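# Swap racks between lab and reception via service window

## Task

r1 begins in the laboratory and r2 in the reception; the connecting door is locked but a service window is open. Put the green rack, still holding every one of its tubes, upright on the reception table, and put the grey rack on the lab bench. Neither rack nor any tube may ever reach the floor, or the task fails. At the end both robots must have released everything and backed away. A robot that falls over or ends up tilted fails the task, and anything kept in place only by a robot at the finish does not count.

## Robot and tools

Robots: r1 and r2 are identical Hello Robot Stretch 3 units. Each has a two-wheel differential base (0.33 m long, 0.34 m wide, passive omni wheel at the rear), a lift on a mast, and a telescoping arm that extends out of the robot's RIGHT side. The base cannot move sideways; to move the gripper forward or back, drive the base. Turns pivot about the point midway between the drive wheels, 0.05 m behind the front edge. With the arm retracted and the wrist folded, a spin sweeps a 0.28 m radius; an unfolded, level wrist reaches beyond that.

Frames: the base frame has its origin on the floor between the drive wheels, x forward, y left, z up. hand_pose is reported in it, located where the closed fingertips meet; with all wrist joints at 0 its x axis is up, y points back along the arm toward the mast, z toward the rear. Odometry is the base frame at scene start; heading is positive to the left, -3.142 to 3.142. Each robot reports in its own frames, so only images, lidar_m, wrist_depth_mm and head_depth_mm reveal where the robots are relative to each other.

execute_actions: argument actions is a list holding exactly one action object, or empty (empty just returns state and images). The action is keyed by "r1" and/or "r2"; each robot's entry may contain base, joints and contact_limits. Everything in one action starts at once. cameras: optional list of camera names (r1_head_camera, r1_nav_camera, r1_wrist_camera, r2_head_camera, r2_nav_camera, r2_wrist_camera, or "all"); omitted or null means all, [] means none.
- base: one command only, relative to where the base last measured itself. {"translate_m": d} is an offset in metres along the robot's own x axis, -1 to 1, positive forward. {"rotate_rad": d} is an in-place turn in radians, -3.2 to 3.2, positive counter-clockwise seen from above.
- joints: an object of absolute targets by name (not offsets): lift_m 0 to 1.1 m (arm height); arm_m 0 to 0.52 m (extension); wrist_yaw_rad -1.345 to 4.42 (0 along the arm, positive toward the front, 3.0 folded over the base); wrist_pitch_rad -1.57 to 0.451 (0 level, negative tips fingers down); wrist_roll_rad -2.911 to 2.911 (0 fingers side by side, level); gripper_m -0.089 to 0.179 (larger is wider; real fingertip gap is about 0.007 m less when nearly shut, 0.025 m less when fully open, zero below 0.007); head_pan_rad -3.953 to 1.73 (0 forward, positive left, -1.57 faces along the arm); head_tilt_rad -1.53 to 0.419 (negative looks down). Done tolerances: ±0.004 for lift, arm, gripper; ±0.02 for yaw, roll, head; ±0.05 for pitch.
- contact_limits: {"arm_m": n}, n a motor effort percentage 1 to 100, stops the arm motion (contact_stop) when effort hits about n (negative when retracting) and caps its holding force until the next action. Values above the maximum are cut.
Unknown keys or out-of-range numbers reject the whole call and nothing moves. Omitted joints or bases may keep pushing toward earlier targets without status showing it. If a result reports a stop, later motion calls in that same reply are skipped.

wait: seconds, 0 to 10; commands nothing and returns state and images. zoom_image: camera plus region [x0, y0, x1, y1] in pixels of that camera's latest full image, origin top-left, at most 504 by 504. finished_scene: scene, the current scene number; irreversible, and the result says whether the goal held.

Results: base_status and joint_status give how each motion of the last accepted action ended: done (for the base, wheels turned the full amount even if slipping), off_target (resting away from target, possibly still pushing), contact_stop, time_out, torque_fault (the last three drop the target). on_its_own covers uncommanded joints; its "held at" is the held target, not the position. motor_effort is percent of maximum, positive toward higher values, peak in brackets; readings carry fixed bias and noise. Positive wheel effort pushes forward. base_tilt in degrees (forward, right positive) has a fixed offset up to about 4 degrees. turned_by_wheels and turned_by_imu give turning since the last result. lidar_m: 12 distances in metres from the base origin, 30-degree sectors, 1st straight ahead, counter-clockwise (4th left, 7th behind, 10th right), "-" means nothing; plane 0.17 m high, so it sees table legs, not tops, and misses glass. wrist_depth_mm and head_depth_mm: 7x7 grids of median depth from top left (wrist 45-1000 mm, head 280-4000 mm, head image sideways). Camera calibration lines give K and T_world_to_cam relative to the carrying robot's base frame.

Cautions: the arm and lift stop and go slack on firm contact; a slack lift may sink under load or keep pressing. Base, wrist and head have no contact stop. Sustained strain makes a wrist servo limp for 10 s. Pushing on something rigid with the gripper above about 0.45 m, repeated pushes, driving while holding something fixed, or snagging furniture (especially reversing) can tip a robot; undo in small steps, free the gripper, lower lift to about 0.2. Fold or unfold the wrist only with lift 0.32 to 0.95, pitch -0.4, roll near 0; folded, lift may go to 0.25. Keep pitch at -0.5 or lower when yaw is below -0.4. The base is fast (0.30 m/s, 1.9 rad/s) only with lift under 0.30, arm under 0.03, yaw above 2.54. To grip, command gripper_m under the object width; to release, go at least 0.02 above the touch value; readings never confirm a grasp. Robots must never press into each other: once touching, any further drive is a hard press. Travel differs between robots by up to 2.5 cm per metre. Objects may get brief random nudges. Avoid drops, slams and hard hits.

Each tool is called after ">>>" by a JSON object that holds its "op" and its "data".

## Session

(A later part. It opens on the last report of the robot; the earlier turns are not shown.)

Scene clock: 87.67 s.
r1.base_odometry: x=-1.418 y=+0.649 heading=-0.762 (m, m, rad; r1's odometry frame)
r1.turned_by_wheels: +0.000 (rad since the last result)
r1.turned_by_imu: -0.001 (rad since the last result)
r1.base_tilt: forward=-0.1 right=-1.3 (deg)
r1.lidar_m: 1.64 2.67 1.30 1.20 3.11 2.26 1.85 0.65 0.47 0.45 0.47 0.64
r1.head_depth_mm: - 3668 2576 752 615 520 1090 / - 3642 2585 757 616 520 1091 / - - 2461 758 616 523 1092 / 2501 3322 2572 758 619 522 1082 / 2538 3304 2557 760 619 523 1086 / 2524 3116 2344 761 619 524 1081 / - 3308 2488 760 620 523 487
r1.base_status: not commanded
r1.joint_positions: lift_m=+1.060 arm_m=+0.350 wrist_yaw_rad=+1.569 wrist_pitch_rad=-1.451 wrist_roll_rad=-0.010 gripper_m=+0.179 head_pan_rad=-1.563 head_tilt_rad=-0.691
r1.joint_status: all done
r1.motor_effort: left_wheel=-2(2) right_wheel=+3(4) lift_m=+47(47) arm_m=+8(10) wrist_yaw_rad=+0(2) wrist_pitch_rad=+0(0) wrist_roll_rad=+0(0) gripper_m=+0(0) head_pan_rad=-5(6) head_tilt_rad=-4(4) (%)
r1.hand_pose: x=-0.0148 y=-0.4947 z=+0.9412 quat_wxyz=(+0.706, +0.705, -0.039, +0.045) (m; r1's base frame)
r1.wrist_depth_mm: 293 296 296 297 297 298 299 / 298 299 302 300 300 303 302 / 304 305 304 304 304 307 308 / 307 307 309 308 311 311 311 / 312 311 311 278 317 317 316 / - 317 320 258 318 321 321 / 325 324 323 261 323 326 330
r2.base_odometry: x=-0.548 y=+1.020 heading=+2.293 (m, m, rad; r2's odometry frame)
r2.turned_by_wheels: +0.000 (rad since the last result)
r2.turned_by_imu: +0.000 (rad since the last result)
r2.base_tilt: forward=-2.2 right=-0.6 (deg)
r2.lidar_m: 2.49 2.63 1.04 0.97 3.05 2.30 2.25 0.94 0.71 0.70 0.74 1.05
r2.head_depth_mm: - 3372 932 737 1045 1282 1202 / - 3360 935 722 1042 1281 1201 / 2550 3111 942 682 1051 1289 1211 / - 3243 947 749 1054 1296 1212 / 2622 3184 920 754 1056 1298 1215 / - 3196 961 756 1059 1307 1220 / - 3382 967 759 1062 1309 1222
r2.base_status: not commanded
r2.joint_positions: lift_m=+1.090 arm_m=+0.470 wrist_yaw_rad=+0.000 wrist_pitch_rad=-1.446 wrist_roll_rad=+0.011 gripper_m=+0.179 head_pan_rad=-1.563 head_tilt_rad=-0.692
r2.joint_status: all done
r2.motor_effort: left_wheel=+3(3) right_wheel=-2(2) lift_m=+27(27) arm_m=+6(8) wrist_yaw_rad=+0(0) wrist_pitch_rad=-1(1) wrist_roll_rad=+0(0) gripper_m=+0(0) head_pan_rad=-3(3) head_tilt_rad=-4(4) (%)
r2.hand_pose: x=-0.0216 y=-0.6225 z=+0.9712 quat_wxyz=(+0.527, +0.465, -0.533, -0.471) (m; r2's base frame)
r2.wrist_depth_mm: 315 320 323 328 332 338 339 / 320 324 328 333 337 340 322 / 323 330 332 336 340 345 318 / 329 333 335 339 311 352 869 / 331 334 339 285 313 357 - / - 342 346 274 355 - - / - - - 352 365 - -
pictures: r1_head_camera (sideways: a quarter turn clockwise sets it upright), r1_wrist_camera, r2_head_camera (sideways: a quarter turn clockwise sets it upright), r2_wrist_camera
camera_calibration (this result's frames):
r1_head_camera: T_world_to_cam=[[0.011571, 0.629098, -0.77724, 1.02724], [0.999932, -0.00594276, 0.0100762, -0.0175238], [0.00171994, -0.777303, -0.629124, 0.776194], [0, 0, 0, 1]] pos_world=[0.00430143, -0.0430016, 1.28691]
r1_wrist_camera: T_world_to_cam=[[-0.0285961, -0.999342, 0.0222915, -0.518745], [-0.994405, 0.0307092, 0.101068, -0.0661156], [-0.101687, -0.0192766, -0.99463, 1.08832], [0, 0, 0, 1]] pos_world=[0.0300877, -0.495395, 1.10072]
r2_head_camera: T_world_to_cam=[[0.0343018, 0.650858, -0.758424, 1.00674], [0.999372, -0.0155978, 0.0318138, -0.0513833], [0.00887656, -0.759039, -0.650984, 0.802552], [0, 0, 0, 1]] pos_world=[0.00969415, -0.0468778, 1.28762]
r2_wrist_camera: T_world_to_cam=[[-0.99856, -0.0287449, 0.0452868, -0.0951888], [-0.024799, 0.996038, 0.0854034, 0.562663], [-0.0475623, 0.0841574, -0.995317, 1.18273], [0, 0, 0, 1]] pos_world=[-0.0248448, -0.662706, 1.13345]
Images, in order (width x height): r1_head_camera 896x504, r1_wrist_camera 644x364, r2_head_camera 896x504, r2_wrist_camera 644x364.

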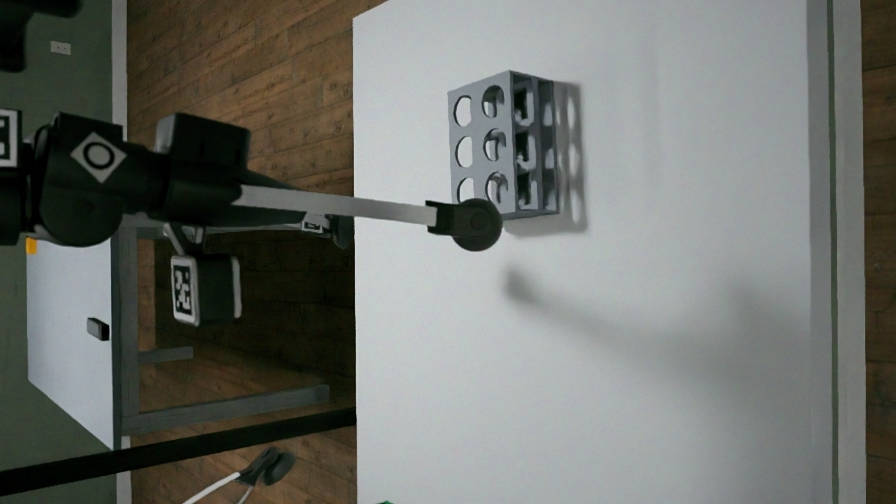

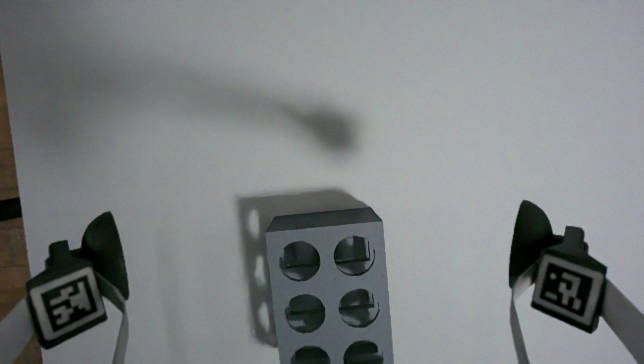

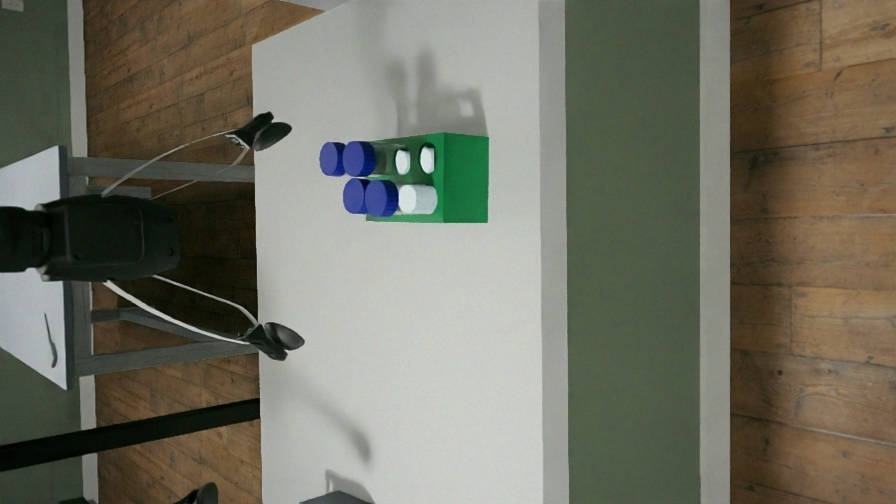

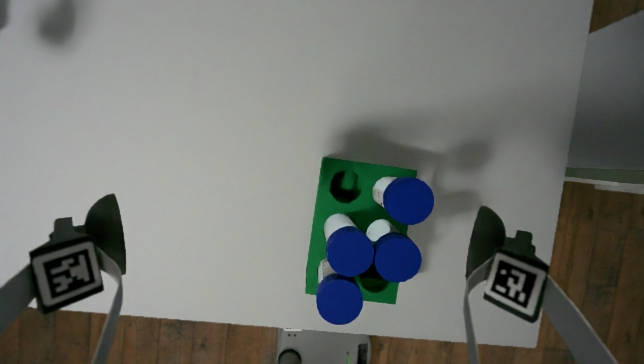

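>>> {"op": "execute_actions", "data": {"actions": [{"r1":{"base":{"translate_m":-0.075},"joints":{"arm_m":0.356,"lift_m":0.958}},"r2":{"base":{"translate_m":-0.05},"joints":{"arm_m":0.438,"lift_m":1.04}}}], "cameras": []}}

>>> {"op": "execute_actions", "data": {"actions": [{"r1":{"joints":{"gripper_m":0.048}},"r2":{"joints":{"lift_m":0.957}}}], "cameras": ["r1_wrist_camera","r2_wrist_camera","r2_head_camera"]}}

Scene clock: 90.20 s.
r1.base_odometry: x=-1.472 y=+0.701 heading=-0.762 (m, m, rad; r1's odometry frame)
r1.turned_by_wheels: +0.000 (rad since the last result)
r1.turned_by_imu: -0.001 (rad since the last result)
r1.base_tilt: forward=+0.1 right=-1.4 (deg)
r1.lidar_m: 1.64 2.76 1.32 1.19 3.00 2.18 1.85 0.65 0.48 0.46 0.47 0.64
r1.head_depth_mm: - - 2372 718 618 522 1095 / - 3322 2566 755 617 521 1088 / - - - 757 618 521 1089 / 2771 3443 2509 760 603 521 1092 / 2523 3414 2666 758 617 522 1081 / 2553 3461 2474 758 619 522 1084 / - 3245 2485 760 620 523 1081
r1.base_status: done
r1.joint_positions: lift_m=+0.958 arm_m=+0.356 wrist_yaw_rad=+1.569 wrist_pitch_rad=-1.451 wrist_roll_rad=-0.010 gripper_m=+0.179 head_pan_rad=-1.563 head_tilt_rad=-0.691
r1.joint_status: all done
r1.motor_effort: left_wheel=-2(7) right_wheel=+3(5) lift_m=+30(43) arm_m=+8(9) wrist_yaw_rad=+2(1) wrist_pitch_rad=+0(0) wrist_roll_rad=+0(0) gripper_m=+0(0) head_pan_rad=-4(5) head_tilt_rad=-4(3) (%)
r1.hand_pose: x=-0.0148 y=-0.5007 z=+0.8397 quat_wxyz=(+0.706, +0.705, -0.039, +0.045) (m; r1's base frame)
r1.wrist_depth_mm: 197 196 197 198 198 199 200 / 199 199 200 201 202 202 202 / 202 202 173 144 203 205 206 / 205 206 179 147 180 208 209 / 207 208 204 148 206 211 211 / - 212 181 151 181 214 214 / 215 215 214 182 185 217 220
r2.base_odometry: x=-0.515 y=+0.982 heading=+2.293 (m, m, rad; r2's odometry frame)
r2.turned_by_wheels: +0.000 (rad since the last result)
r2.turned_by_imu: +0.000 (rad since the last result)
r2.base_tilt: forward=-2.1 right=-0.6 (deg)
r2.lidar_m: 2.53 2.67 1.06 0.96 2.98 2.24 2.20 0.93 0.71 0.69 0.73 1.04
r2.head_depth_mm: - 3190 845 738 1039 1285 1200 / - 3356 936 742 1041 1285 1200 / - 3103 944 719 1043 1290 1206 / - - 947 687 1046 1292 1212 / 2635 3405 971 753 1051 1299 1216 / - 3354 963 757 1056 1302 1221 / - 3218 968 760 1061 1307 1226
r2.base_status: done
r2.joint_positions: lift_m=+1.040 arm_m=+0.438 wrist_yaw_rad=+0.000 wrist_pitch_rad=-1.446 wrist_roll_rad=+0.011 gripper_m=+0.179 head_pan_rad=-1.563 head_tilt_rad=-0.692
r2.joint_status: all done
r2.motor_effort: left_wheel=+2(3) right_wheel=-2(7) lift_m=+19(23) arm_m=-4(5) wrist_yaw_rad=+0(0) wrist_pitch_rad=-1(1) wrist_roll_rad=+0(0) gripper_m=+0(0) head_pan_rad=-3(3) head_tilt_rad=-4(4) (%)
r2.hand_pose: x=-0.0216 y=-0.5913 z=+0.9217 quat_wxyz=(+0.527, +0.465, -0.533, -0.471) (m; r2's base frame)
r2.wrist_depth_mm: 269 274 276 281 285 288 270 / 274 278 282 285 287 292 266 / 277 280 283 229 291 295 291 / 282 286 286 230 297 299 - / 284 287 289 171 300 304 - / - 292 294 267 302 - - / - - - 301 308 - -
pictures: none
No camera images: the call's "cameras" was empty. Leave "cameras" out to get every camera's image.

Scene clock: 92.00 s.
r1.base_odometry: x=-1.472 y=+0.701 heading=-0.762 (m, m, rad; r1's odometry frame)
r1.turned_by_wheels: +0.000 (rad since the last result)
r1.turned_by_imu: +0.000 (rad since the last result)
r1.base_tilt: forward=+0.0 right=-1.4 (deg)
r1.lidar_m: 1.64 2.75 1.32 1.19 3.00 2.19 1.85 0.65 0.48 0.46 0.47 0.64
r1.head_depth_mm: - - 2372 732 615 520 1094 / - 3353 2562 755 618 521 1090 / - - - 734 619 523 1087 / 2840 3459 2487 758 619 524 1086 / 2508 3384 2623 758 619 523 1087 / 2541 3423 2503 760 619 523 1084 / - 3271 2384 758 621 522 1076
r1.base_status: not commanded
r1.joint_positions: lift_m=+0.958 arm_m=+0.356 wrist_yaw_rad=+1.569 wrist_pitch_rad=-1.451 wrist_roll_rad=-0.010 gripper_m=+0.049 head_pan_rad=-1.563 head_tilt_rad=-0.691
r1.joint_status: all done
r1.motor_effort: left_wheel=-2(2) right_wheel=+3(3) lift_m=+31(31) arm_m=+8(8) wrist_yaw_rad=+1(1) wrist_pitch_rad=+0(0) wrist_roll_rad=+0(0) gripper_m=-18(98) head_pan_rad=-4(5) head_tilt_rad=-4(4) (%)
r1.hand_pose: x=-0.0148 y=-0.5008 z=+0.8397 quat_wxyz=(+0.706, +0.705, -0.039, +0.045) (m; r1's base frame)
r1.wrist_depth_mm: 196 196 197 198 198 200 200 / 198 199 200 200 201 201 202 / 202 203 171 141 195 205 205 / 205 206 176 146 184 208 208 / 208 208 146 146 147 211 210 / 210 211 150 148 148 215 215 / 214 215 183 178 203 217 219
r2.base_odometry: x=-0.515 y=+0.982 heading=+2.293 (m, m, rad; r2's odometry frame)
r2.turned_by_wheels: +0.000 (rad since the last result)
r2.turned_by_imu: +0.000 (rad since the last result)
r2.base_tilt: forward=-2.1 right=-0.6 (deg)
r2.lidar_m: 2.54 2.68 1.06 0.96 2.99 2.25 2.20 0.93 0.71 0.69 0.73 1.04
r2.head_depth_mm: - - 867 738 1042 1280 1202 / - 3069 934 741 1044 1285 1206 / - - 939 719 1049 1289 1207 / 2582 3575 867 686 1049 1296 1215 / 2613 3339 955 742 1052 1301 1214 / - 3330 961 757 1052 1306 1220 / - 3224 968 762 1057 1315 1222
r2.base_status: not commanded
r2.joint_positions: lift_m=+0.957 arm_m=+0.438 wrist_yaw_rad=+0.000 wrist_pitch_rad=-1.446 wrist_roll_rad=+0.011 gripper_m=+0.179 head_pan_rad=-1.563 head_tilt_rad=-0.692
r2.joint_status: all done
r2.motor_effort: left_wheel=+3(3) right_wheel=-3(3) lift_m=+19(18) arm_m=-4(4) wrist_yaw_rad=+0(1) wrist_pitch_rad=-1(1) wrist_roll_rad=+0(0) gripper_m=+0(0) head_pan_rad=-3(3) head_tilt_rad=-4(4) (%)
r2.hand_pose: x=-0.0216 y=-0.5913 z=+0.8387 quat_wxyz=(+0.527, +0.465, -0.533, -0.471) (m; r2's base frame)
r2.wrist_depth_mm: 192 194 197 199 202 204 207 / 195 197 199 202 204 208 211 / 198 199 198 144 85 210 212 / 201 201 176 146 86 212 216 / 202 205 86 148 212 214 218 / - 208 87 88 89 - 223 / 208 209 89 152 219 221 225
pictures: r1_wrist_camera, r2_head_camera (sideways: a quarter turn clockwise sets it upright), r2_wrist_camera
camera_calibration (this result's frames):
r1_wrist_camera: T_world_to_cam=[[-0.0285956, -0.999342, 0.0222915, -0.522502], [-0.994405, 0.0307088, 0.101069, -0.0556751], [-0.101687, -0.0192767, -0.99463, 0.987274], [0, 0, 0, 1]] pos_world=[0.0300877, -0.501417, 0.999246]
r2_head_camera: T_world_to_cam=[[0.0343017, 0.650858, -0.758424, 1.00674], [0.999372, -0.0155976, 0.0318138, -0.0513833], [0.00887665, -0.759039, -0.650985, 0.802552], [0, 0, 0, 1]] pos_world=[0.00969416, -0.0468778, 1.28762]
r2_wrist_camera: T_world_to_cam=[[-0.99856, -0.0287457, 0.0452864, -0.0882887], [-0.0247992, 0.996037, 0.0854175, 0.542842], [-0.0475623, 0.0841715, -0.995316, 1.0482], [0, 0, 0, 1]] pos_world=[-0.0248448, -0.631456, 1.00092]
Images, in order (width x height): r1_wrist_camera 644x364, r2_head_camera 896x504, r2_wrist_camera 644x364.

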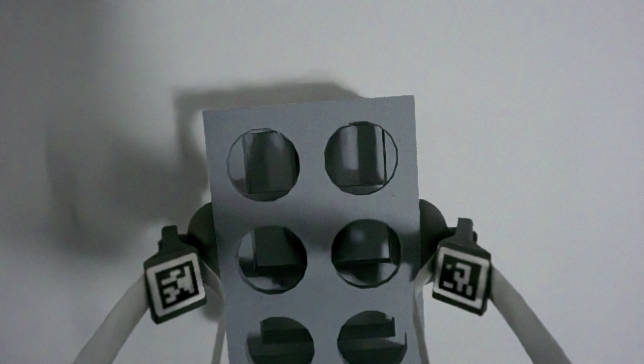

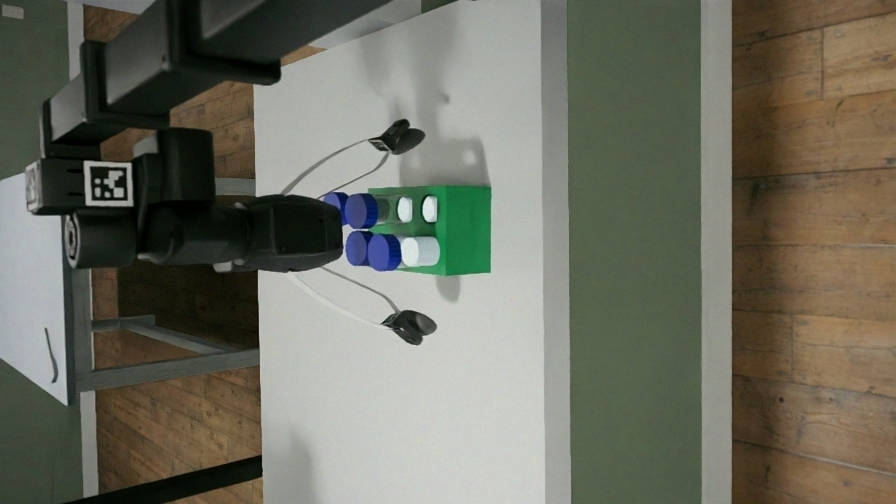

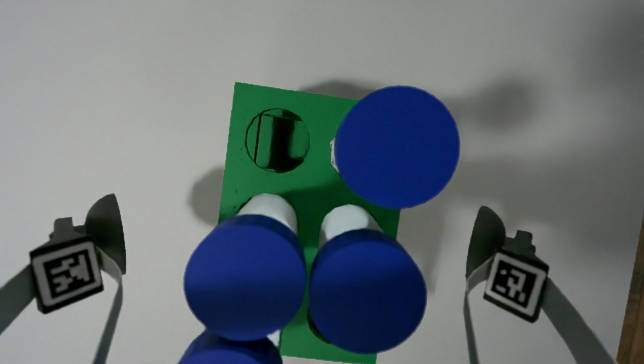

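>>> {"op": "execute_actions", "data": {"actions": [{"r1":{"joints":{"lift_m":1.01}},"r2":{"joints":{"gripper_m":0.048}}}], "cameras": []}}

>>> {"op": "execute_actions", "data": {"actions": [{"r1":{"joints":{"arm_m":0.22}},"r2":{"joints":{"lift_m":1.01}}}], "cameras": ["r1_wrist_camera","r2_wrist_camera","r2_head_camera"]}}

Scene clock: 94.03 s.
r1.base_odometry: x=-1.472 y=+0.701 heading=-0.762 (m, m, rad; r1's odometry frame)
r1.turned_by_wheels: +0.000 (rad since the last result)
r1.turned_by_imu: +0.000 (rad since the last result)
r1.base_tilt: forward=+0.0 right=-1.5 (deg)
r1.lidar_m: 1.64 2.75 1.33 1.20 3.00 2.18 1.86 0.65 0.47 0.46 0.47 0.64
r1.head_depth_mm: - 3205 2576 709 615 520 1097 / - 3624 2546 758 619 521 1087 / - - 903 620 618 521 1091 / 2803 3381 2454 619 617 521 1090 / 2560 3470 2495 733 618 523 1080 / 2555 3484 2471 760 620 523 1082 / - 3260 2370 761 620 524 1082
r1.base_status: not commanded
r1.joint_positions: lift_m=+1.010 arm_m=+0.356 wrist_yaw_rad=+1.569 wrist_pitch_rad=-1.451 wrist_roll_rad=-0.010 gripper_m=+0.049 head_pan_rad=-1.563 head_tilt_rad=-0.691
r1.joint_status: all done
r1.motor_effort: left_wheel=-2(2) right_wheel=+3(3) lift_m=+48(51) arm_m=+7(8) wrist_yaw_rad=+0(1) wrist_pitch_rad=+0(0) wrist_roll_rad=+0(0) gripper_m=-17(17) head_pan_rad=-5(4) head_tilt_rad=-3(3) (%)
r1.hand_pose: x=-0.0148 y=-0.5008 z=+0.8911 quat_wxyz=(+0.706, +0.705, -0.039, +0.045) (m; r1's base frame)
r1.wrist_depth_mm: 246 248 247 248 249 249 249 / 249 250 250 252 252 253 254 / 252 254 171 141 195 257 256 / 256 257 175 145 185 261 261 / 261 260 146 146 147 262 264 / 265 264 150 148 148 269 269 / 266 270 183 178 203 272 276
r2.base_odometry: x=-0.515 y=+0.982 heading=+2.293 (m, m, rad; r2's odometry frame)
r2.turned_by_wheels: +0.000 (rad since the last result)
r2.turned_by_imu: +0.000 (rad since the last result)
r2.base_tilt: forward=-2.1 right=-0.5 (deg)
r2.lidar_m: 2.53 2.68 1.06 0.96 2.98 2.24 2.19 0.94 0.71 0.69 0.73 1.04
r2.head_depth_mm: - - 865 737 1041 1283 1199 / - 3113 935 740 1040 1285 1205 / - - 942 703 1043 1285 1203 / 2572 3533 744 687 1050 1294 1211 / 2634 3340 954 752 1052 1298 1216 / - 3334 961 757 1053 1301 1218 / - 3206 966 760 1061 1310 1223
r2.base_status: not commanded
r2.joint_positions: lift_m=+0.957 arm_m=+0.438 wrist_yaw_rad=+0.000 wrist_pitch_rad=-1.448 wrist_roll_rad=+0.011 gripper_m=+0.049 head_pan_rad=-1.563 head_tilt_rad=-0.692
r2.joint_status: all done
r2.motor_effort: left_wheel=+2(3) right_wheel=-2(2) lift_m=+20(20) arm_m=-5(3) wrist_yaw_rad=+0(1) wrist_pitch_rad=-1(1) wrist_roll_rad=+0(0) gripper_m=-19(94) head_pan_rad=-3(3) head_tilt_rad=-4(4) (%)
r2.hand_pose: x=-0.0216 y=-0.5907 z=+0.8386 quat_wxyz=(+0.527, +0.466, -0.532, -0.471) (m; r2's base frame)
r2.wrist_depth_mm: 192 194 196 200 201 205 207 / 195 196 198 200 203 207 209 / 197 198 197 81 80 209 211 / 199 202 143 142 142 213 215 / 201 203 82 82 143 214 218 / 205 205 82 82 82 219 220 / 207 210 94 145 218 222 225
pictures: none
No camera images: the call's "cameras" was empty. Leave "cameras" out to get every camera's image.

Scene clock: 96.30 s.
r1.base_odometry: x=-1.472 y=+0.701 heading=-0.762 (m, m, rad; r1's odometry frame)
r1.turned_by_wheels: +0.000 (rad since the last result)
r1.turned_by_imu: +0.000 (rad since the last result)
r1.base_tilt: forward=-0.1 right=-1.3 (deg)
r1.lidar_m: 1.64 2.75 1.32 1.19 3.00 2.19 1.86 0.65 0.47 0.46 0.47 0.64
r1.head_depth_mm: - 3385 2578 710 617 520 1095 / - - 2676 733 617 521 1094 / - - - 711 495 521 1090 / 2806 3460 2654 758 511 510 1085 / 2506 3455 2665 735 603 522 1084 / 2535 3480 2475 761 621 523 1079 / - 3321 2478 761 620 525 1077
r1.base_status: not commanded
r1.joint_positions: lift_m=+1.010 arm_m=+0.220 wrist_yaw_rad=+1.569 wrist_pitch_rad=-1.451 wrist_roll_rad=-0.010 gripper_m=+0.049 head_pan_rad=-1.563 head_tilt_rad=-0.691
r1.joint_status: all done
r1.motor_effort: left_wheel=-2(2) right_wheel=+3(4) lift_m=+48(48) arm_m=-7(6) wrist_yaw_rad=+0(1) wrist_pitch_rad=+0(0) wrist_roll_rad=+0(0) gripper_m=-18(18) head_pan_rad=-5(5) head_tilt_rad=-3(5) (%)
r1.hand_pose: x=-0.0148 y=-0.3657 z=+0.8911 quat_wxyz=(+0.706, +0.705, -0.039, +0.045) (m; r1's base frame)
r1.wrist_depth_mm: - 247 248 248 249 250 250 / - 251 252 252 252 253 254 / - 253 171 141 195 258 257 / - 257 175 146 185 261 261 / - - 146 146 147 265 265 / - - 149 149 148 268 268 / - - 183 179 203 272 274
r2.base_odometry: x=-0.515 y=+0.982 heading=+2.293 (m, m, rad; r2's odometry frame)
r2.turned_by_wheels: +0.000 (rad since the last result)
r2.turned_by_imu: +0.000 (rad since the last result)
r2.base_tilt: forward=-2.1 right=-0.5 (deg)
r2.lidar_m: 2.54 2.68 1.06 0.97 2.98 2.24 2.20 0.94 0.71 0.69 0.73 1.04
r2.head_depth_mm: - 3035 846 737 1043 1278 1201 / - 3379 935 741 1042 1279 1202 / - 3176 936 724 1046 1288 1206 / - - 645 687 1048 1295 1216 / 2610 3348 958 752 1050 1300 1215 / - 3325 958 758 1057 1305 1216 / - 3195 968 760 1059 1312 1225
r2.base_status: not commanded
r2.joint_positions: lift_m=+1.010 arm_m=+0.438 wrist_yaw_rad=+0.000 wrist_pitch_rad=-1.448 wrist_roll_rad=+0.011 gripper_m=+0.049 head_pan_rad=-1.563 head_tilt_rad=-0.692
r2.joint_status: all done
r2.motor_effort: left_wheel=+3(2) right_wheel=-2(2) lift_m=+29(25) arm_m=-4(4) wrist_yaw_rad=-1(0) wrist_pitch_rad=+0(0) wrist_roll_rad=+0(0) gripper_m=-18(19) head_pan_rad=-3(3) head_tilt_rad=-4(4) (%)
r2.hand_pose: x=-0.0216 y=-0.5907 z=+0.8911 quat_wxyz=(+0.527, +0.466, -0.532, -0.471) (m; r2's base frame)
r2.wrist_depth_mm: 241 243 247 250 251 256 258 / 245 248 250 252 254 260 261 / 248 249 197 81 81 263 266 / 249 254 143 142 203 265 987 / 254 256 82 82 143 270 - / 257 256 82 82 82 275 - / - - 93 145 275 278 -
pictures: r1_wrist_camera, r2_head_camera (sideways: a quarter turn clockwise sets it upright), r2_wrist_camera
camera_calibration (this result's frames):
r1_wrist_camera: T_world_to_cam=[[-0.0279119, -0.999362, 0.0222915, -0.388638], [-0.994426, 0.0300285, 0.101069, -0.0652708], [-0.101674, -0.0193462, -0.99463, 1.04101], [0, 0, 0, 1]] pos_world=[0.0300883, -0.36629, 1.05068]
r2_head_camera: T_world_to_cam=[[0.0343017, 0.650858, -0.758424, 1.00674], [0.999372, -0.0155975, 0.0318138, -0.0513833], [0.00887674, -0.759039, -0.650985, 0.802552], [0, 0, 0, 1]] pos_world=[0.00969416, -0.0468778, 1.28762]
r2_wrist_camera: T_world_to_cam=[[-0.99856, -0.0288359, 0.0452281, -0.090649], [-0.024798, 0.995862, 0.0874309, 0.535928], [-0.0475621, 0.0861835, -0.995143, 1.10138], [0, 0, 0, 1]] pos_world=[-0.0248448, -0.631245, 1.05327]
Images, in order (width x height): r1_wrist_camera 644x364, r2_head_camera 896x504, r2_wrist_camera 644x364.

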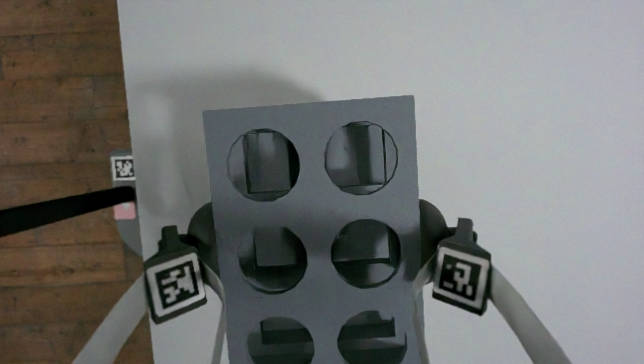

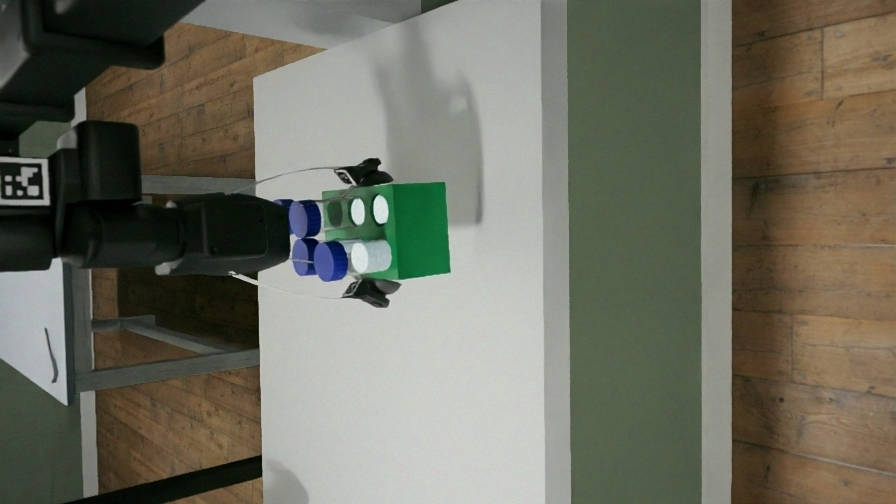

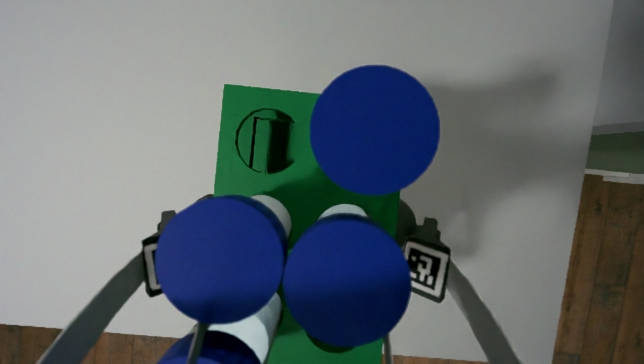

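>>> {"op": "execute_actions", "data": {"actions": [{"r1":{"base":{"rotate_rad":1.55}},"r2":{"base":{"rotate_rad":1.5}}}], "cameras": []}}

>>> {"op": "execute_actions", "data": {"actions": [{"r1":{"base":{"translate_m":0.8},"joints":{"arm_m":0.5}},"r2":{"base":{"translate_m":0.55}}}], "cameras": []}}

>>> {"op": "execute_actions", "data": {"actions": [{"r1":{"base":{"rotate_rad":1.0}},"r2":{"base":{"rotate_rad":1.5}}}], "cameras": ["r1_wrist_camera","r2_wrist_camera","r2_head_camera","r1_head_camera"]}}

Scene clock: 100.00 s.
r1.base_odometry: x=-1.472 y=+0.701 heading=+0.788 (m, m, rad; r1's odometry frame)
r1.turned_by_wheels: +1.550 (rad since the last result)
r1.turned_by_imu: +1.565 (rad since the last result)
r1.base_tilt: forward=-0.1 right=-1.4 (deg)
r1.lidar_m: 1.20 3.07 2.20 2.05 0.67 0.48 0.46 0.47 0.63 1.54 2.73 1.33
r1.head_depth_mm: 1238 1391 1320 778 1358 1305 1176 / - - 1633 1818 1626 1369 1190 / 2299 - - 1870 494 1374 1186 / 2305 2604 2677 1996 513 1340 1187 / 2304 2624 2697 1941 1599 1375 1183 / 2333 2600 2578 2007 1638 1379 1193 / 2291 2591 2584 1989 1623 1367 1185
r1.base_status: done
r1.joint_positions: lift_m=+1.010 arm_m=+0.220 wrist_yaw_rad=+1.569 wrist_pitch_rad=-1.451 wrist_roll_rad=-0.010 gripper_m=+0.049 head_pan_rad=-1.563 head_tilt_rad=-0.691
r1.joint_status: not commanded
r1.motor_effort: left_wheel=-3(7) right_wheel=+3(9) lift_m=+48(48) arm_m=-8(7) wrist_yaw_rad=+0(0) wrist_pitch_rad=+0(0) wrist_roll_rad=+0(0) gripper_m=-17(17) head_pan_rad=-4(5) head_tilt_rad=-3(4) (%)
r1.hand_pose: x=-0.0147 y=-0.3657 z=+0.8911 quat_wxyz=(+0.706, +0.705, -0.039, +0.045) (m; r1's base frame)
r1.wrist_depth_mm: - - - - - - - / - - - - - - - / - - 143 141 195 - - / - - 172 146 184 - - / - - 146 146 146 - - / - - 149 149 149 - - / 993 944 183 179 202 837 785
r2.base_odometry: x=-0.515 y=+0.982 heading=-2.490 (m, m, rad; r2's odometry frame)
r2.turned_by_wheels: +1.500 (rad since the last result)
r2.turned_by_imu: +1.529 (rad since the last result)
r2.base_tilt: forward=-2.1 right=-0.6 (deg)
r2.lidar_m: 0.96 3.17 2.29 2.20 1.00 0.72 0.69 0.72 0.97 2.54 2.62 1.06
r2.head_depth_mm: - 2081 2120 1916 1621 1373 1199 / 2380 2557 2493 1962 1619 1379 1206 / - 2594 2485 1919 1622 1385 1206 / - - 646 1823 1642 1390 1211 / 2289 2567 2547 2004 1644 1397 1214 / 2267 2570 2523 2010 1652 1408 1220 / 2267 2534 2563 2018 1660 1400 1219
r2.base_status: done
r2.joint_positions: lift_m=+1.010 arm_m=+0.438 wrist_yaw_rad=+0.000 wrist_pitch_rad=-1.448 wrist_roll_rad=+0.011 gripper_m=+0.049 head_pan_rad=-1.563 head_tilt_rad=-0.692
r2.joint_status: not commanded
r2.motor_effort: left_wheel=-1(6) right_wheel=+2(10) lift_m=+29(29) arm_m=-5(5) wrist_yaw_rad=+0(1) wrist_pitch_rad=+0(0) wrist_roll_rad=+0(1) gripper_m=-18(18) head_pan_rad=-3(3) head_tilt_rad=-4(4) (%)
r2.hand_pose: x=-0.0216 y=-0.5907 z=+0.8911 quat_wxyz=(+0.527, +0.466, -0.532, -0.471) (m; r2's base frame)
r2.wrist_depth_mm: 992 - - - - - 745 / 999 - - - - - 718 / - - 197 81 81 - 716 / - - 143 142 - - 703 / - - 82 82 143 - 708 / - - 82 83 81 - 703 / - - 93 145 - 957 694
pictures: none
No camera images: the call's "cameras" was empty. Leave "cameras" out to get every camera's image.

Scene clock: 109.23 s.
r1.base_odometry: x=-0.907 y=+1.268 heading=+0.788 (m, m, rad; r1's odometry frame)
r1.turned_by_wheels: +0.000 (rad since the last result)
r1.turned_by_imu: -0.004 (rad since the last result)
r1.base_tilt: forward=+0.1 right=-1.2 (deg)
r1.lidar_m: 0.40 0.41 2.23 2.13 1.85 1.32 1.26 1.29 1.72 2.63 0.67 1.91
r1.head_depth_mm: - 2711 2558 1981 1608 1362 1178 / 2388 2588 2570 2000 1629 1371 1186 / - - 2557 1935 1630 1381 1184 / 2283 2574 2599 1876 1618 1374 1185 / 2286 2572 2552 2011 1625 1379 1190 / 2279 2596 2610 1992 1619 1382 1182 / 2255 2563 2563 1995 1635 1373 1174
r1.base_status: done
r1.joint_positions: lift_m=+1.010 arm_m=+0.500 wrist_yaw_rad=+1.569 wrist_pitch_rad=-1.451 wrist_roll_rad=-0.010 gripper_m=+0.049 head_pan_rad=-1.563 head_tilt_rad=-0.691
r1.joint_status: all done
r1.motor_effort: left_wheel=-2(3) right_wheel=+3(10) lift_m=+48(48) arm_m=+8(9) wrist_yaw_rad=+1(0) wrist_pitch_rad=+0(0) wrist_roll_rad=+0(0) gripper_m=-18(17) head_pan_rad=-4(5) head_tilt_rad=-2(4) (%)
r1.hand_pose: x=-0.0147 y=-0.6447 z=+0.8911 quat_wxyz=(+0.706, +0.705, -0.039, +0.045) (m; r1's base frame)
r1.wrist_depth_mm: - - - - - - - / - - - - - - - / - - 171 141 194 - - / - - 175 146 184 - - / - - 146 146 147 - - / - - 149 149 148 - - / - - 182 179 203 - -
r2.base_odometry: x=-0.953 y=+0.649 heading=-2.491 (m, m, rad; r2's odometry frame)
r2.turned_by_wheels: +0.000 (rad since the last result)
r2.turned_by_imu: -0.003 (rad since the last result)
r2.base_tilt: forward=-2.2 right=-0.5 (deg)
r2.lidar_m: 1.68 0.43 2.31 2.20 1.75 1.29 1.24 1.28 1.74 2.53 0.60 0.62
r2.head_depth_mm: - 2657 2470 1942 1617 1377 1200 / 2381 2612 2472 1955 1625 1386 1201 / - 2608 2506 1921 1627 1382 1211 / - - 645 1821 1635 1389 1207 / 2288 2548 2551 1987 1632 1395 1216 / 2256 2532 2552 2008 1644 1401 1217 / 2265 2521 2564 2027 1652 1403 1224
r2.base_status: done
r2.joint_positions: lift_m=+1.010 arm_m=+0.438 wrist_yaw_rad=+0.000 wrist_pitch_rad=-1.448 wrist_roll_rad=+0.011 gripper_m=+0.049 head_pan_rad=-1.563 head_tilt_rad=-0.692
r2.joint_status: not commanded
r2.motor_effort: left_wheel=-1(3) right_wheel=+3(7) lift_m=+29(29) arm_m=-5(4) wrist_yaw_rad=+0(0) wrist_pitch_rad=+0(1) wrist_roll_rad=+0(0) gripper_m=-18(18) head_pan_rad=-3(3) head_tilt_rad=-4(4) (%)
r2.hand_pose: x=-0.0216 y=-0.5907 z=+0.8911 quat_wxyz=(+0.527, +0.466, -0.532, -0.471) (m; r2's base frame)
r2.wrist_depth_mm: 983 - - - - - - / - - - - - - - / - - 198 81 81 - - / - - 143 142 - - - / 586 785 82 82 143 - - / - - 82 82 82 - - / - - 93 144 - - -
pictures: none
No camera images: the call's "cameras" was empty. Leave "cameras" out to get every camera's image.

Scene clock: 112.57 s.
r1.base_odometry: x=-0.907 y=+1.268 heading=+1.787 (m, m, rad; r1's odometry frame)
r1.turned_by_wheels: +1.000 (rad since the last result)
r1.turned_by_imu: +1.009 (rad since the last result)
r1.base_tilt: forward=+0.0 right=-1.3 (deg)
r1.lidar_m: 2.26 2.13 1.96 1.34 1.26 1.27 1.65 2.62 0.67 3.24 0.40 0.40
r1.head_depth_mm: - 3153 2550 864 1575 1364 1183 / 3353 3374 2557 809 1009 1289 1187 / - - 2511 782 1507 1369 1190 / 3258 3453 1045 761 695 1379 1185 / 3070 3331 1048 809 662 1342 1189 / 2908 1479 1050 815 663 1291 1190 / 2721 1480 1042 812 662 585 1168
r1.base_status: done
r1.joint_positions: lift_m=+1.010 arm_m=+0.500 wrist_yaw_rad=+1.569 wrist_pitch_rad=-1.450 wrist_roll_rad=-0.010 gripper_m=+0.049 head_pan_rad=-1.563 head_tilt_rad=-0.691
r1.joint_status: not commanded
r1.motor_effort: left_wheel=-2(8) right_wheel=+3(12) lift_m=+48(48) arm_m=+7(7) wrist_yaw_rad=+1(1) wrist_pitch_rad=+0(0) wrist_roll_rad=+0(0) gripper_m=-17(18) head_pan_rad=-5(5) head_tilt_rad=-3(4) (%)
r1.hand_pose: x=-0.0145 y=-0.6448 z=+0.8911 quat_wxyz=(+0.706, +0.705, -0.039, +0.045) (m; r1's base frame)
r1.wrist_depth_mm: 277 279 283 281 280 281 283 / 282 282 283 286 285 285 286 / 287 286 171 141 194 290 293 / - 290 176 146 185 295 295 / - 295 146 146 147 298 298 / - - 150 148 148 302 305 / - - 183 178 203 307 310
r2.base_odometry: x=-0.953 y=+0.649 heading=-0.991 (m, m, rad; r2's odometry frame)
r2.turned_by_wheels: +1.500 (rad since the last result)
r2.turned_by_imu: +1.528 (rad since the last result)
r2.base_tilt: forward=-2.1 right=-0.6 (deg)
r2.lidar_m: 2.20 1.89 1.33 1.24 1.26 1.64 2.53 0.63 0.60 1.37 0.43 2.36
r2.head_depth_mm: - 1284 997 790 654 1344 1198 / 2924 1353 1001 791 645 1352 1204 / - 1367 1007 748 646 1356 1207 / - - 644 735 662 1334 1210 / 2795 1392 1020 808 666 1348 1210 / 2718 1412 1029 808 668 703 926 / 2692 3027 2380 814 672 676 1226
r2.base_status: done
r2.joint_positions: lift_m=+1.010 arm_m=+0.438 wrist_yaw_rad=+0.000 wrist_pitch_rad=-1.448 wrist_roll_rad=+0.011 gripper_m=+0.049 head_pan_rad=-1.563 head_tilt_rad=-0.692
r2.joint_status: not commanded
r2.motor_effort: left_wheel=-1(7) right_wheel=+2(10) lift_m=+29(29) arm_m=-4(5) wrist_yaw_rad=+0(0) wrist_pitch_rad=+0(0) wrist_roll_rad=+0(0) gripper_m=-18(19) head_pan_rad=-4(3) head_tilt_rad=-4(4) (%)
r2.hand_pose: x=-0.0216 y=-0.5907 z=+0.8911 quat_wxyz=(+0.527, +0.466, -0.532, -0.471) (m; r2's base frame)
r2.wrist_depth_mm: 271 276 277 281 287 290 293 / 277 279 283 285 287 292 298 / 280 282 197 81 81 298 301 / 286 286 143 143 220 302 304 / 289 290 82 82 142 308 311 / 292 292 82 83 81 312 314 / 295 297 93 145 312 314 316
pictures: r1_head_camera (sideways: a quarter turn clockwise sets it upright), r1_wrist_camera, r2_head_camera (sideways: a quarter turn clockwise sets it upright), r2_wrist_camera
camera_calibration (this result's frames):
r1_head_camera: T_world_to_cam=[[0.0115766, 0.629111, -0.777229, 1.02723], [0.999932, -0.00595198, 0.0100759, -0.0175235], [0.00171282, -0.777293, -0.629137, 0.77621], [0, 0, 0, 1]] pos_world=[0.00430104, -0.0430014, 1.28691]
r1_wrist_camera: T_world_to_cam=[[-0.0279051, -0.999363, 0.0222658, -0.667536], [-0.994535, 0.0299984, 0.100006, -0.055691], [-0.10061, -0.0193534, -0.994738, 1.03575], [0, 0, 0, 1]] pos_world=[0.0301927, -0.645394, 1.05073]
r2_head_camera: T_world_to_cam=[[0.0343018, 0.650858, -0.758424, 1.00674], [0.999372, -0.0155978, 0.0318138, -0.0513833], [0.00887656, -0.759039, -0.650984, 0.802552], [0, 0, 0, 1]] pos_world=[0.00969415, -0.0468778, 1.28762]
r2_wrist_camera: T_world_to_cam=[[-0.998559, -0.0288664, 0.0452318, -0.0906709], [-0.0248281, 0.995861, 0.0874311, 0.535949], [-0.0475684, 0.0861822, -0.995143, 1.10138], [0, 0, 0, 1]] pos_world=[-0.024843, -0.631268, 1.05327]
Images, in order (width x height): r1_head_camera 896x504, r1_wrist_camera 644x364, r2_head_camera 896x504, r2_wrist_camera 644x364.

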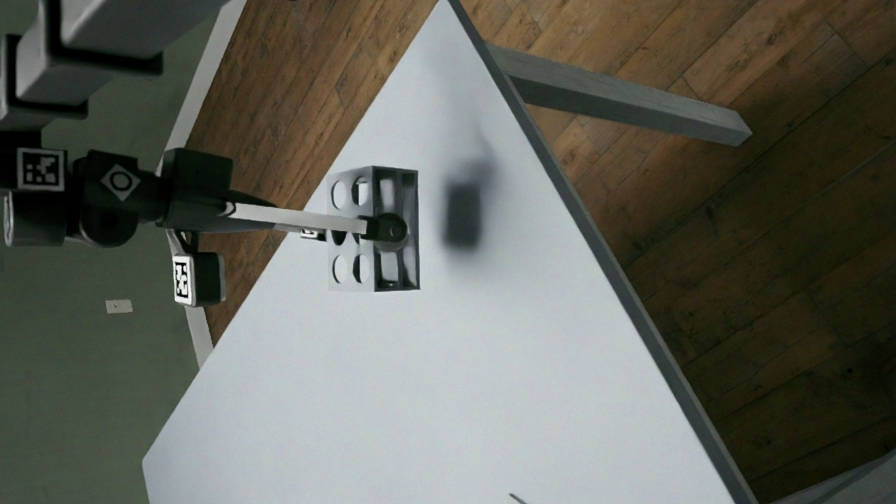

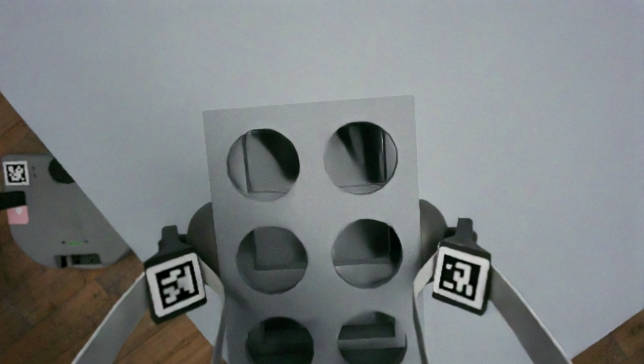

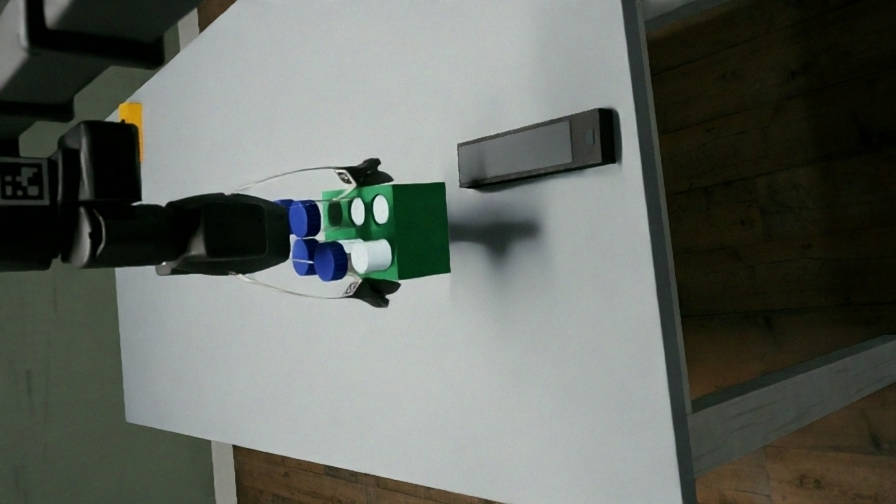

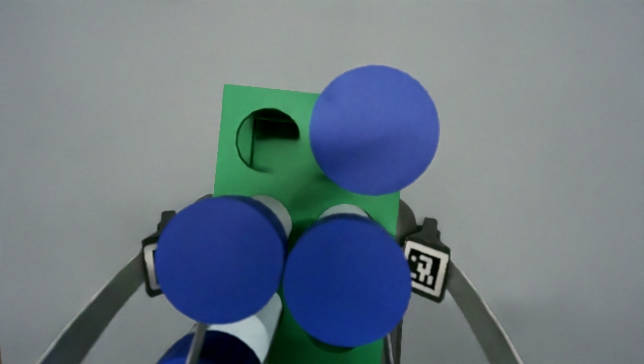

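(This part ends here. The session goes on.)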